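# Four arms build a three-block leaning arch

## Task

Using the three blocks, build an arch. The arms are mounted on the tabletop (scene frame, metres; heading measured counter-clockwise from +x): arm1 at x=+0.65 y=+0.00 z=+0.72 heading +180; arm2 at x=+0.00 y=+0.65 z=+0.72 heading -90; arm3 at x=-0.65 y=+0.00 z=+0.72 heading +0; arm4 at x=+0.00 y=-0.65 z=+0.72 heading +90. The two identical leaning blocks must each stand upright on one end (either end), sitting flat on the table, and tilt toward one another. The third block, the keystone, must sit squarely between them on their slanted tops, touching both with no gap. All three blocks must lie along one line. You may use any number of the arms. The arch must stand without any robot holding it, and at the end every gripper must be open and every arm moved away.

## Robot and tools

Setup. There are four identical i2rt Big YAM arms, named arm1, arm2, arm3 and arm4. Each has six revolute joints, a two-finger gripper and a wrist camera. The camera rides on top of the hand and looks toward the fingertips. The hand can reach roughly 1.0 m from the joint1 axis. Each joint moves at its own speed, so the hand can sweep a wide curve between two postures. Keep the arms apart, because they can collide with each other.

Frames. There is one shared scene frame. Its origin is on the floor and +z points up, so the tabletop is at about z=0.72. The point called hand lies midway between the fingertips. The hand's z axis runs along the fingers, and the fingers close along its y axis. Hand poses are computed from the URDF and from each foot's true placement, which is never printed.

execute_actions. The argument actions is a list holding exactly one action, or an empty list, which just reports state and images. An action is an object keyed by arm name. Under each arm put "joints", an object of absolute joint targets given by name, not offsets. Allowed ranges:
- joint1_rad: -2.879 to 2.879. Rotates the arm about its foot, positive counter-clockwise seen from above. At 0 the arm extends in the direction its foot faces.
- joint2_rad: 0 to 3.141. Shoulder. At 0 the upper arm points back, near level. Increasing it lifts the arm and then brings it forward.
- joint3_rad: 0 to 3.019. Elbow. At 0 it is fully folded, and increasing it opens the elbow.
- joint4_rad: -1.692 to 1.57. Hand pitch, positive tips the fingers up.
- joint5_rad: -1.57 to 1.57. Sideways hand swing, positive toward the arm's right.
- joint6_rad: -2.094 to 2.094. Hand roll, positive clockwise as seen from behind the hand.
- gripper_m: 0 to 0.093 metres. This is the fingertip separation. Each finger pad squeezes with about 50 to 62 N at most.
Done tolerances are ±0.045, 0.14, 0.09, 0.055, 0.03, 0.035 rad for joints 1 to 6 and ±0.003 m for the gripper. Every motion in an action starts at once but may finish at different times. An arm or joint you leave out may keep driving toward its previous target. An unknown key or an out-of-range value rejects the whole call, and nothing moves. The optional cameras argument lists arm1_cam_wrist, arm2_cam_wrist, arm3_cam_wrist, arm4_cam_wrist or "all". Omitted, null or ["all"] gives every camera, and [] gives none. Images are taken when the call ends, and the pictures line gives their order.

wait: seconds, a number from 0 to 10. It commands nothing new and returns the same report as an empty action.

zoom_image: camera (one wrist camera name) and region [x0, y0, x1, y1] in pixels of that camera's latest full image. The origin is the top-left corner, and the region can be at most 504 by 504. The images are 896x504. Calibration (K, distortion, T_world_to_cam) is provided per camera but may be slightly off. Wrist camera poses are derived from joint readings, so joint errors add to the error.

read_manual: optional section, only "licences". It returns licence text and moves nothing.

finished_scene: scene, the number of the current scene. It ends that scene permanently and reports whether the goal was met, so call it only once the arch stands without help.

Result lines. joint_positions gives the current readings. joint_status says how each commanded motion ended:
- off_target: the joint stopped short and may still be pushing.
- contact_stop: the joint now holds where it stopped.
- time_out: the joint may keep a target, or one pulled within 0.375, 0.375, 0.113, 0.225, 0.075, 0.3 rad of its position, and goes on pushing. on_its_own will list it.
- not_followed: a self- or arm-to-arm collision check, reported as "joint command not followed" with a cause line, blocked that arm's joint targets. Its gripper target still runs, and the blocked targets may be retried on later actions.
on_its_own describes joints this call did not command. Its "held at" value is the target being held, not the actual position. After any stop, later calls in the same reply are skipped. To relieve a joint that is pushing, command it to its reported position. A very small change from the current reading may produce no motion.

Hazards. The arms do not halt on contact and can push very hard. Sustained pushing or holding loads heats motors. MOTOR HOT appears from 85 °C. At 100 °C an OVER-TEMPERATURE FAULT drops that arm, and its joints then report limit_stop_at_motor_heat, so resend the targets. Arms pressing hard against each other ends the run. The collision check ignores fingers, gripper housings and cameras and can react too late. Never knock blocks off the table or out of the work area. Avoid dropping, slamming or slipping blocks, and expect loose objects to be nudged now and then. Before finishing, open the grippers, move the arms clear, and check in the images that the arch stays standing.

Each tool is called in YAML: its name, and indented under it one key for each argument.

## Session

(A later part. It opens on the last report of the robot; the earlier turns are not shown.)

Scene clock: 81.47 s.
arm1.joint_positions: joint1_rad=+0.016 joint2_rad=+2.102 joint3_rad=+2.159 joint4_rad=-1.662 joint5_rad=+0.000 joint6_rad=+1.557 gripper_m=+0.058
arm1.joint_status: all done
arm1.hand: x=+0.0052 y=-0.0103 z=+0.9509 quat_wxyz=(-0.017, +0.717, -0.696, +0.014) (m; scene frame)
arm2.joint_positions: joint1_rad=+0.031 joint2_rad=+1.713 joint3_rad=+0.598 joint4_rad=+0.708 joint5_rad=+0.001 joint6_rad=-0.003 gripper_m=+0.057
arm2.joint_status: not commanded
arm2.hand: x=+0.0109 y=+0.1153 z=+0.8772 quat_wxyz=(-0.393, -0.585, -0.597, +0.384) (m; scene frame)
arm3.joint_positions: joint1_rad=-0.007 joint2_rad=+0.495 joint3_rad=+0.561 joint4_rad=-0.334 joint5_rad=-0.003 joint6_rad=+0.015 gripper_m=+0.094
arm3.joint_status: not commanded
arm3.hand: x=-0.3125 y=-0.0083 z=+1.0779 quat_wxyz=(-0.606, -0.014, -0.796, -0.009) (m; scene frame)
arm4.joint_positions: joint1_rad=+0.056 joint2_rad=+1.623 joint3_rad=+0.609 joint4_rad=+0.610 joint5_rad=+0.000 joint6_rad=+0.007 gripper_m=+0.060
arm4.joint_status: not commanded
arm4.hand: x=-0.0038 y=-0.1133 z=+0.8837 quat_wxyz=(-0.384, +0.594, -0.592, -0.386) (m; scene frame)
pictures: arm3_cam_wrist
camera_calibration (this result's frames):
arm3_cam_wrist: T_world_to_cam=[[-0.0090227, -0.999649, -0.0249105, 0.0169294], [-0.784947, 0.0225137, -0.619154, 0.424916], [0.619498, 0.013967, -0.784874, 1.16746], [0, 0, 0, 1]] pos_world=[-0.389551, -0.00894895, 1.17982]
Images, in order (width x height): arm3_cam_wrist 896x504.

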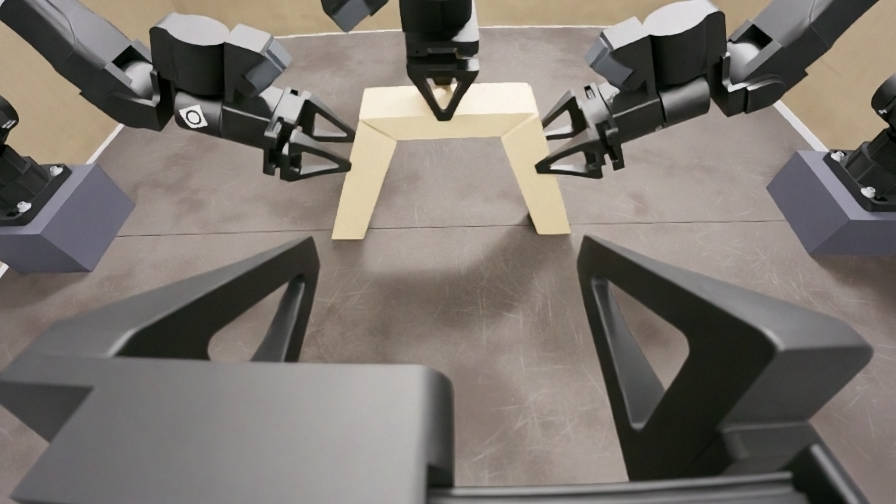

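execute_actions:
  actions:
    - {"arm1":{"joints":{"gripper_m":0.09}}}
  cameras: []

execute_actions:
  actions:
    - {"arm2":{"joints":{"gripper_m":0.064}},"arm4":{"joints":{"gripper_m":0.067}},"arm1":{"joints":{"joint2_rad":2.0}}}

zoom_image:
  camera: "arm3_cam_wrist"
  region: [320, 30, 580, 250]

Scene clock: 82.63 s.
arm1.joint_positions: joint1_rad=+0.016 joint2_rad=+2.102 joint3_rad=+2.161 joint4_rad=-1.662 joint5_rad=+0.000 joint6_rad=+1.557 gripper_m=+0.090
arm1.joint_status: all done
arm1.hand: x=+0.0046 y=-0.0103 z=+0.9519 quat_wxyz=(-0.016, +0.717, -0.697, +0.013) (m; scene frame)
arm2.joint_positions: joint1_rad=+0.031 joint2_rad=+1.713 joint3_rad=+0.598 joint4_rad=+0.708 joint5_rad=+0.001 joint6_rad=-0.003 gripper_m=+0.057
arm2.joint_status: not commanded
arm2.hand: x=+0.0109 y=+0.1153 z=+0.8771 quat_wxyz=(-0.393, -0.585, -0.597, +0.384) (m; scene frame)
arm3.joint_positions: joint1_rad=-0.007 joint2_rad=+0.495 joint3_rad=+0.561 joint4_rad=-0.334 joint5_rad=-0.003 joint6_rad=+0.015 gripper_m=+0.094
arm3.joint_status: not commanded
arm3.hand: x=-0.3125 y=-0.0083 z=+1.0779 quat_wxyz=(-0.606, -0.014, -0.796, -0.009) (m; scene frame)
arm4.joint_positions: joint1_rad=+0.056 joint2_rad=+1.624 joint3_rad=+0.609 joint4_rad=+0.610 joint5_rad=+0.000 joint6_rad=+0.007 gripper_m=+0.060
arm4.joint_status: not commanded
arm4.hand: x=-0.0038 y=-0.1133 z=+0.8835 quat_wxyz=(-0.384, +0.594, -0.592, -0.386) (m; scene frame)
pictures: none
No camera images: the call's "cameras" was empty. Leave "cameras" out to get every camera's image.

Scene clock: 83.67 s.
arm1.joint_positions: joint1_rad=+0.016 joint2_rad=+1.981 joint3_rad=+2.179 joint4_rad=-1.662 joint5_rad=+0.000 joint6_rad=+1.557 gripper_m=+0.090
arm1.joint_status: all done
arm1.hand: x=+0.0136 y=-0.0105 z=+1.0336 quat_wxyz=(+0.033, +0.717, -0.696, -0.036) (m; scene frame)
arm2.joint_positions: joint1_rad=+0.031 joint2_rad=+1.701 joint3_rad=+0.604 joint4_rad=+0.734 joint5_rad=+0.001 joint6_rad=-0.003 gripper_m=+0.064
arm2.joint_status: all done
arm2.hand: x=+0.0110 y=+0.1096 z=+0.8914 quat_wxyz=(-0.406, -0.576, -0.588, +0.396) (m; scene frame)
arm3.joint_positions: joint1_rad=-0.007 joint2_rad=+0.495 joint3_rad=+0.561 joint4_rad=-0.334 joint5_rad=-0.003 joint6_rad=+0.015 gripper_m=+0.094
arm3.joint_status: not commanded
arm3.hand: x=-0.3125 y=-0.0083 z=+1.0779 quat_wxyz=(-0.606, -0.014, -0.796, -0.009) (m; scene frame)
arm4.joint_positions: joint1_rad=+0.056 joint2_rad=+1.624 joint3_rad=+0.613 joint4_rad=+0.630 joint5_rad=+0.003 joint6_rad=+0.007 gripper_m=+0.067
arm4.joint_status: all done
arm4.hand: x=-0.0034 y=-0.1096 z=+0.8897 quat_wxyz=(-0.392, +0.589, -0.588, -0.393) (m; scene frame)
pictures: arm1_cam_wrist, arm2_cam_wrist, arm3_cam_wrist, arm4_cam_wrist
camera_calibration (this result's frames):
arm1_cam_wrist: T_world_to_cam=[[0.994932, 0.0274744, -0.0967223, 0.0887323], [0.0787188, -0.811318, 0.579281, -0.604036], [-0.0625571, -0.583959, -0.809369, 0.955132], [0, 0, 0, 1]] pos_world=[0.0190166, 0.0652556, 1.13154]
arm2_cam_wrist: T_world_to_cam=[[-0.999573, -0.0291347, 0.00202314, 0.0158705], [-0.0256922, 0.844297, -0.535259, 0.385973], [0.0138865, -0.535082, -0.844686, 0.936617], [0, 0, 0, 1]] pos_world=[0.0127739, 0.175753, 0.99771]
arm3_cam_wrist: T_world_to_cam=[[-0.0090227, -0.999649, -0.0249105, 0.0169294], [-0.784947, 0.0225137, -0.619154, 0.424916], [0.619498, 0.013967, -0.784874, 1.16746], [0, 0, 0, 1]] pos_world=[-0.389551, -0.00894895, 1.17982]
arm4_cam_wrist: T_world_to_cam=[[0.99998, 0.00497897, 0.00377091, -0.000635153], [0.00620785, -0.858766, -0.512331, 0.365681], [0.000687445, 0.512344, -0.85878, 0.948465], [0, 0, 0, 1]] pos_world=[-0.00228697, -0.171903, 1.00187]
Images, in order (width x height): arm1_cam_wrist 896x504, arm2_cam_wrist 896x504, arm3_cam_wrist 896x504, arm4_cam_wrist 896x504.

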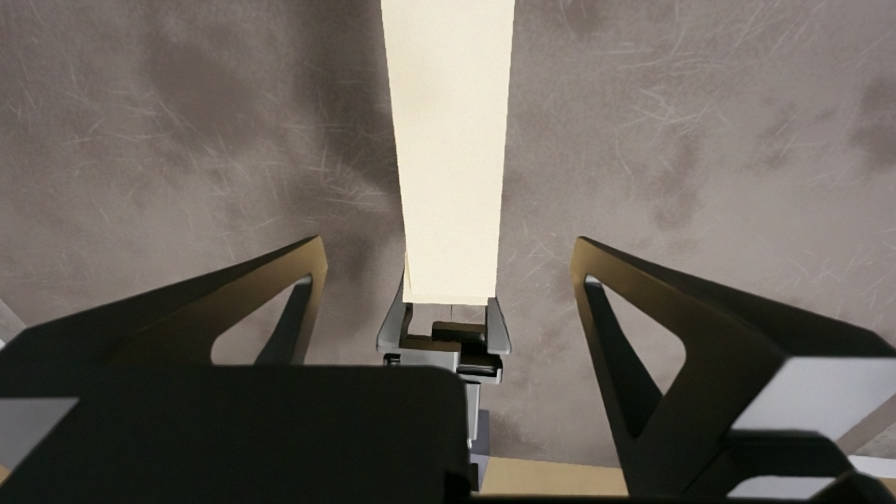

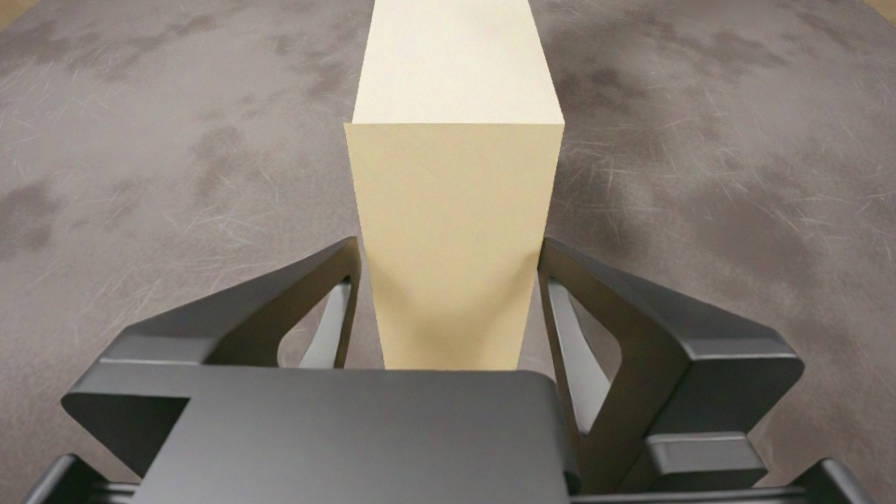

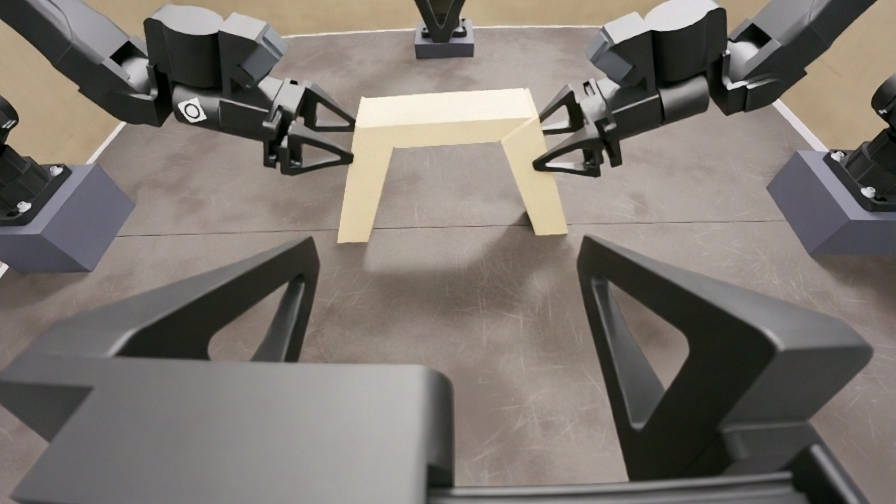

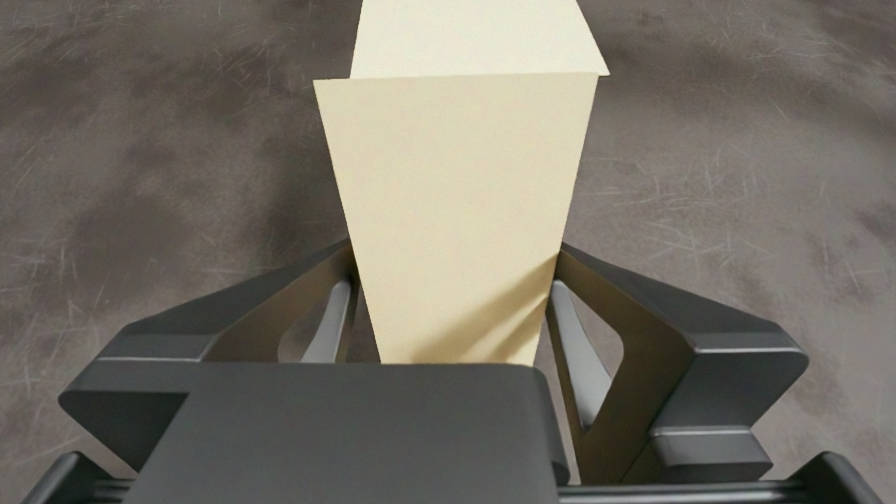

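Region (320, 30, 580, 250) of arm3_cam_wrist's 896x504 image, scaled by 1.938, with more detail than that image has; it fills the top 426 rows of this view, and the rest is white.

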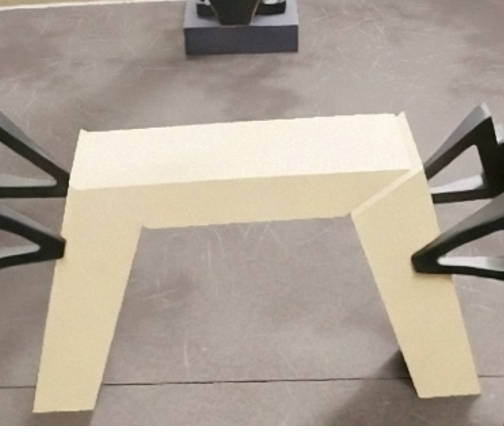

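execute_actions:
  actions:
    - {"arm2":{"joints":{"gripper_m":0.09}},"arm4":{"joints":{"gripper_m":0.09}},"arm1":{"joints":{"joint2_rad":1.5,"joint3_rad":1.8}}}
  cameras: []

execute_actions:
  actions:
    - {"arm4":{"joints":{"joint2_rad":1.53,"joint3_rad":0.745,"joint4_rad":0.44}}}
  cameras: ["arm3_cam_wrist","arm4_cam_wrist"]

Scene clock: 86.57 s.
arm1.joint_positions: joint1_rad=+0.016 joint2_rad=+1.497 joint3_rad=+1.805 joint4_rad=-1.664 joint5_rad=+0.000 joint6_rad=+1.557 gripper_m=+0.090
arm1.joint_status: all done
arm1.hand: x=+0.1706 y=-0.0086 z=+1.1428 quat_wxyz=(+0.071, +0.714, -0.693, -0.074) (m; scene frame)
arm2.joint_positions: joint1_rad=+0.031 joint2_rad=+1.701 joint3_rad=+0.604 joint4_rad=+0.734 joint5_rad=+0.001 joint6_rad=-0.003 gripper_m=+0.090
arm2.joint_status: all done
arm2.hand: x=+0.0110 y=+0.1096 z=+0.8914 quat_wxyz=(-0.406, -0.576, -0.588, +0.396) (m; scene frame)
arm3.joint_positions: joint1_rad=-0.007 joint2_rad=+0.495 joint3_rad=+0.561 joint4_rad=-0.334 joint5_rad=-0.003 joint6_rad=+0.015 gripper_m=+0.094
arm3.joint_status: not commanded
arm3.hand: x=-0.3125 y=-0.0083 z=+1.0779 quat_wxyz=(-0.606, -0.014, -0.796, -0.009) (m; scene frame)
arm4.joint_positions: joint1_rad=+0.056 joint2_rad=+1.624 joint3_rad=+0.613 joint4_rad=+0.631 joint5_rad=+0.003 joint6_rad=+0.007 gripper_m=+0.090
arm4.joint_status: all done
arm4.hand: x=-0.0034 y=-0.1095 z=+0.8900 quat_wxyz=(-0.392, +0.589, -0.588, -0.393) (m; scene frame)
pictures: none
No camera images: the call's "cameras" was empty. Leave "cameras" out to get every camera's image.

Scene clock: 87.53 s.
arm1.joint_positions: joint1_rad=+0.016 joint2_rad=+1.497 joint3_rad=+1.805 joint4_rad=-1.664 joint5_rad=+0.000 joint6_rad=+1.557 gripper_m=+0.090
arm1.joint_status: not commanded
arm1.hand: x=+0.1706 y=-0.0086 z=+1.1428 quat_wxyz=(+0.071, +0.714, -0.693, -0.074) (m; scene frame)
arm2.joint_positions: joint1_rad=+0.031 joint2_rad=+1.701 joint3_rad=+0.604 joint4_rad=+0.734 joint5_rad=+0.001 joint6_rad=-0.003 gripper_m=+0.090
arm2.joint_status: not commanded
arm2.hand: x=+0.0110 y=+0.1096 z=+0.8914 quat_wxyz=(-0.406, -0.576, -0.588, +0.396) (m; scene frame)
arm3.joint_positions: joint1_rad=-0.007 joint2_rad=+0.495 joint3_rad=+0.561 joint4_rad=-0.334 joint5_rad=-0.003 joint6_rad=+0.015 gripper_m=+0.094
arm3.joint_status: not commanded
arm3.hand: x=-0.3125 y=-0.0083 z=+1.0779 quat_wxyz=(-0.606, -0.014, -0.796, -0.009) (m; scene frame)
arm4.joint_positions: joint1_rad=+0.056 joint2_rad=+1.531 joint3_rad=+0.716 joint4_rad=+0.447 joint5_rad=+0.003 joint6_rad=+0.007 gripper_m=+0.090
arm4.joint_status: all done
arm4.hand: x=-0.0038 y=-0.0839 z=+0.9443 quat_wxyz=(-0.395, +0.587, -0.586, -0.396) (m; scene frame)
pictures: arm3_cam_wrist, arm4_cam_wrist
camera_calibration (this result's frames):
arm3_cam_wrist: T_world_to_cam=[[-0.0090227, -0.999649, -0.0249105, 0.0169294], [-0.784947, 0.0225137, -0.619154, 0.424916], [0.619498, 0.013967, -0.784874, 1.16746], [0, 0, 0, 1]] pos_world=[-0.389551, -0.00894895, 1.17982]
arm4_cam_wrist: T_world_to_cam=[[0.999981, 0.00499629, 0.00374483, -0.000477025], [0.0062169, -0.852448, -0.522776, 0.42619], [0.000580331, 0.522789, -0.852462, 0.977065], [0, 0, 0, 1]] pos_world=[-0.00273959, -0.147491, 1.05572]
Images, in order (width x height): arm3_cam_wrist 896x504, arm4_cam_wrist 896x504.

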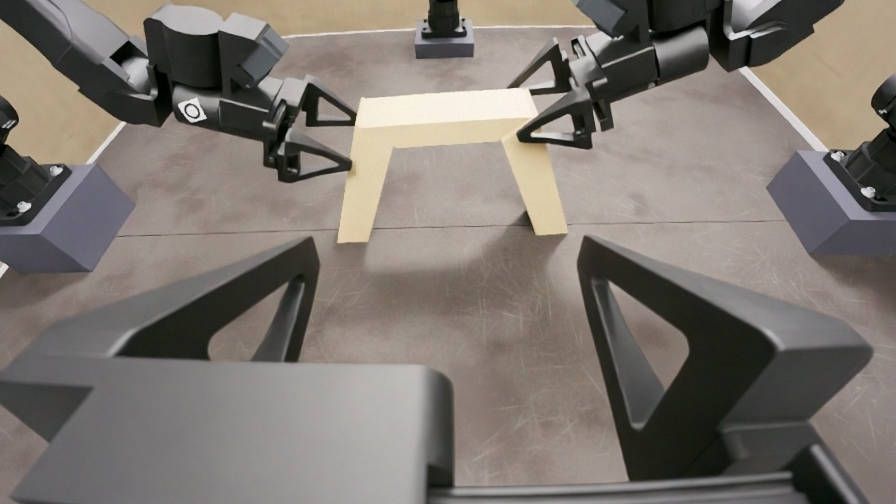

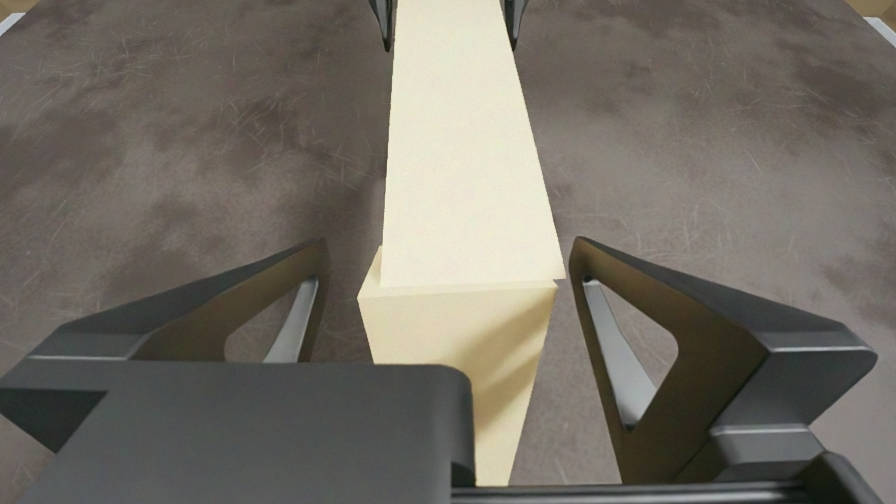

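Stands free; offset ~5 mm. Clamp across the joint.

execute_actions:
  actions:
    - {"arm4":{"joints":{"gripper_m":0.05}}}
  cameras: ["arm4_cam_wrist"]

execute_actions:
  actions:
    - {"arm4":{"joints":{"gripper_m":0.09}}}
  cameras: ["arm4_cam_wrist","arm3_cam_wrist","arm2_cam_wrist"]

Scene clock: 88.70 s.
arm1.joint_positions: joint1_rad=+0.016 joint2_rad=+1.497 joint3_rad=+1.805 joint4_rad=-1.664 joint5_rad=+0.000 joint6_rad=+1.557 gripper_m=+0.090
arm1.joint_status: not commanded
arm1.hand: x=+0.1706 y=-0.0086 z=+1.1428 quat_wxyz=(+0.071, +0.714, -0.693, -0.074) (m; scene frame)
arm2.joint_positions: joint1_rad=+0.031 joint2_rad=+1.701 joint3_rad=+0.604 joint4_rad=+0.734 joint5_rad=+0.001 joint6_rad=-0.003 gripper_m=+0.090
arm2.joint_status: not commanded
arm2.hand: x=+0.0110 y=+0.1096 z=+0.8914 quat_wxyz=(-0.406, -0.576, -0.588, +0.396) (m; scene frame)
arm3.joint_positions: joint1_rad=-0.007 joint2_rad=+0.495 joint3_rad=+0.561 joint4_rad=-0.334 joint5_rad=-0.003 joint6_rad=+0.015 gripper_m=+0.094
arm3.joint_status: not commanded
arm3.hand: x=-0.3125 y=-0.0083 z=+1.0779 quat_wxyz=(-0.606, -0.014, -0.796, -0.009) (m; scene frame)
arm4.joint_positions: joint1_rad=+0.056 joint2_rad=+1.531 joint3_rad=+0.716 joint4_rad=+0.446 joint5_rad=+0.005 joint6_rad=+0.006 gripper_m=+0.060
arm4.joint_status: gripper_m off_target (ended at +0.060, target +0.050)
arm4.hand: x=-0.0035 y=-0.0840 z=+0.9441 quat_wxyz=(-0.396, +0.587, -0.586, -0.395) (m; scene frame)
pictures: arm4_cam_wrist
camera_calibration (this result's frames):
arm4_cam_wrist: T_world_to_cam=[[0.999978, 0.00365549, 0.00552333, -0.0025971], [0.00600051, -0.853045, -0.521802, 0.424994], [0.00280421, 0.521824, -0.853049, 0.97738], [0, 0, 0, 1]] pos_world=[-0.00269392, -0.147471, 1.05553]
Images, in order (width x height): arm4_cam_wrist 896x504.

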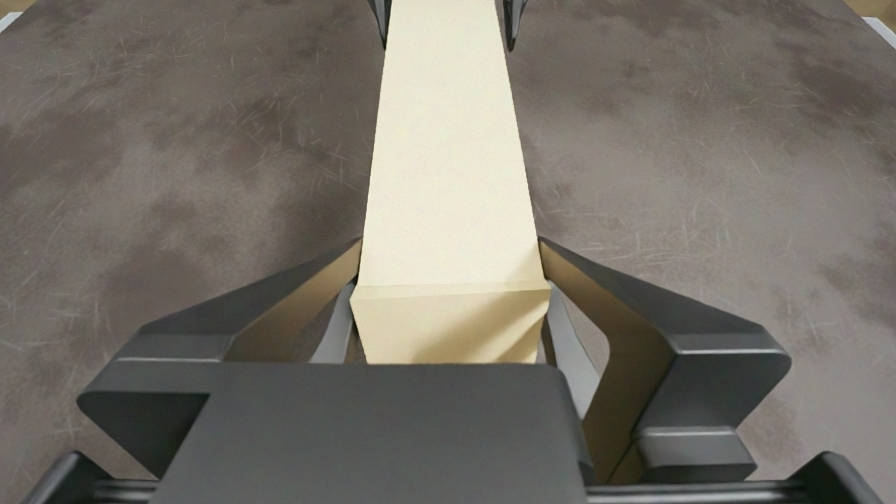

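Scene clock: 89.27 s.
arm1.joint_positions: joint1_rad=+0.016 joint2_rad=+1.497 joint3_rad=+1.805 joint4_rad=-1.664 joint5_rad=+0.000 joint6_rad=+1.557 gripper_m=+0.090
arm1.joint_status: not commanded
arm1.hand: x=+0.1706 y=-0.0086 z=+1.1428 quat_wxyz=(+0.071, +0.714, -0.693, -0.074) (m; scene frame)
arm2.joint_positions: joint1_rad=+0.031 joint2_rad=+1.701 joint3_rad=+0.604 joint4_rad=+0.734 joint5_rad=+0.001 joint6_rad=-0.003 gripper_m=+0.090
arm2.joint_status: not commanded
arm2.hand: x=+0.0110 y=+0.1096 z=+0.8914 quat_wxyz=(-0.406, -0.576, -0.588, +0.396) (m; scene frame)
arm3.joint_positions: joint1_rad=-0.007 joint2_rad=+0.495 joint3_rad=+0.561 joint4_rad=-0.334 joint5_rad=-0.003 joint6_rad=+0.015 gripper_m=+0.094
arm3.joint_status: not commanded
arm3.hand: x=-0.3125 y=-0.0083 z=+1.0779 quat_wxyz=(-0.606, -0.014, -0.796, -0.009) (m; scene frame)
arm4.joint_positions: joint1_rad=+0.056 joint2_rad=+1.531 joint3_rad=+0.716 joint4_rad=+0.446 joint5_rad=+0.003 joint6_rad=+0.006 gripper_m=+0.090
arm4.joint_status: all done
arm4.hand: x=-0.0038 y=-0.0840 z=+0.9441 quat_wxyz=(-0.395, +0.587, -0.585, -0.395) (m; scene frame)
pictures: arm2_cam_wrist, arm3_cam_wrist, arm4_cam_wrist
camera_calibration (this result's frames):
arm2_cam_wrist: T_world_to_cam=[[-0.999573, -0.0291347, 0.00202314, 0.0158705], [-0.0256922, 0.844297, -0.535259, 0.385973], [0.0138865, -0.535082, -0.844686, 0.936617], [0, 0, 0, 1]] pos_world=[0.0127739, 0.175753, 0.99771]
arm3_cam_wrist: T_world_to_cam=[[-0.0090227, -0.999649, -0.0249105, 0.0169294], [-0.784947, 0.0225137, -0.619154, 0.424916], [0.619498, 0.013967, -0.784874, 1.16746], [0, 0, 0, 1]] pos_world=[-0.389551, -0.00894895, 1.17982]
arm4_cam_wrist: T_world_to_cam=[[0.999975, 0.00507007, 0.00495122, -0.00167594], [0.00690869, -0.853042, -0.521796, 0.424992], [0.00157806, 0.521817, -0.853056, 0.977381], [0, 0, 0, 1]] pos_world=[-0.0028026, -0.14747, 1.05553]
Images, in order (width x height): arm2_cam_wrist 896x504, arm3_cam_wrist 896x504, arm4_cam_wrist 896x504.

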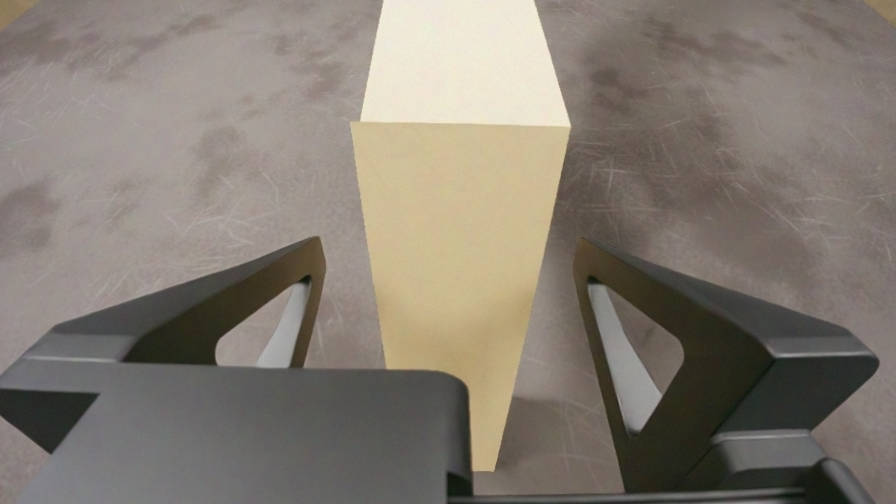

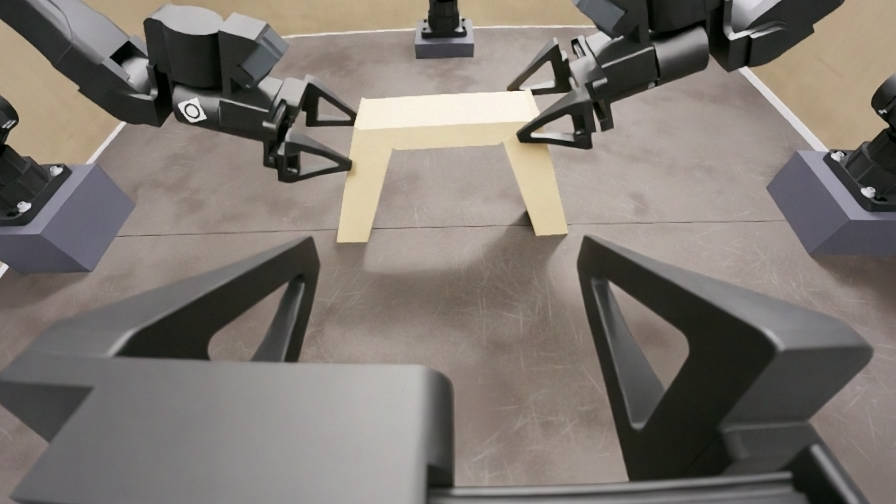

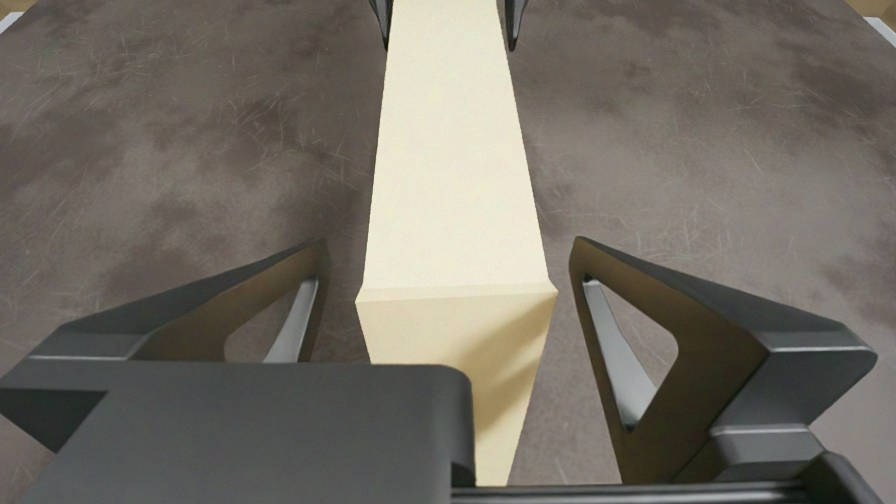

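execute_actions:
  actions:
    - {"arm2":{"joints":{"joint2_rad":1.1,"joint3_rad":0.4}},"arm4":{"joints":{"joint2_rad":1.0,"joint3_rad":0.5}},"arm1":{"joints":{"joint2_rad":0.9,"joint3_rad":1.2}}}
  cameras: ["arm3_cam_wrist"]

zoom_image:
  camera: "arm3_cam_wrist"
  region: [320, 30, 580, 250]

Scene clock: 91.50 s.
arm1.joint_positions: joint1_rad=+0.016 joint2_rad=+0.896 joint3_rad=+1.208 joint4_rad=-1.667 joint5_rad=+0.000 joint6_rad=+1.557 gripper_m=+0.090
arm1.joint_status: all done
arm1.hand: x=+0.3945 y=-0.0049 z=+1.1019 quat_wxyz=(+0.072, +0.714, -0.693, -0.075) (m; scene frame)
arm2.joint_positions: joint1_rad=+0.031 joint2_rad=+1.094 joint3_rad=+0.399 joint4_rad=+0.740 joint5_rad=+0.001 joint6_rad=-0.003 gripper_m=+0.090
arm2.joint_status: all done
arm2.hand: x=+0.0081 y=+0.2043 z=+1.0863 quat_wxyz=(-0.517, -0.484, -0.494, +0.505) (m; scene frame)
arm3.joint_positions: joint1_rad=-0.007 joint2_rad=+0.495 joint3_rad=+0.561 joint4_rad=-0.334 joint5_rad=-0.003 joint6_rad=+0.015 gripper_m=+0.094
arm3.joint_status: not commanded
arm3.hand: x=-0.3125 y=-0.0083 z=+1.0779 quat_wxyz=(-0.606, -0.014, -0.796, -0.009) (m; scene frame)
arm4.joint_positions: joint1_rad=+0.056 joint2_rad=+0.997 joint3_rad=+0.501 joint4_rad=+0.440 joint5_rad=+0.003 joint6_rad=+0.006 gripper_m=+0.090
arm4.joint_status: all done
arm4.hand: x=-0.0038 y=-0.1928 z=+1.0910 quat_wxyz=(-0.481, +0.518, -0.516, -0.483) (m; scene frame)
pictures: arm3_cam_wrist
camera_calibration (this result's frames):
arm3_cam_wrist: T_world_to_cam=[[-0.0090227, -0.999649, -0.0249105, 0.0169294], [-0.784947, 0.0225137, -0.619154, 0.424916], [0.619498, 0.013967, -0.784874, 1.16746], [0, 0, 0, 1]] pos_world=[-0.389551, -0.00894895, 1.17982]
Images, in order (width x height): arm3_cam_wrist 896x504.

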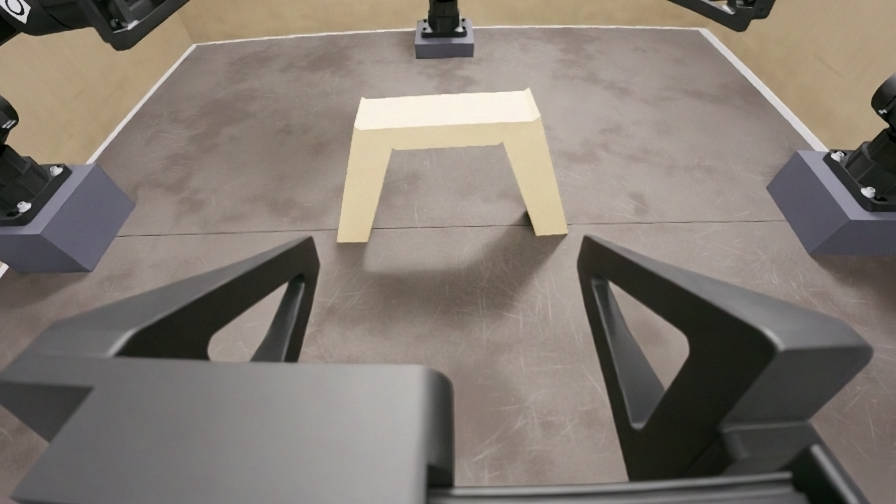

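Region (320, 30, 580, 250) of arm3_cam_wrist's 896x504 image, scaled by 1.938, with more detail than that image has; it fills the top 426 rows of this view, and the rest is white.

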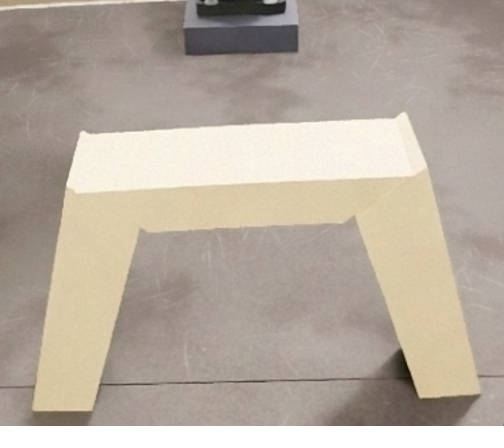

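finished_scene:
  scene: 1

The scene is finished: the task was done.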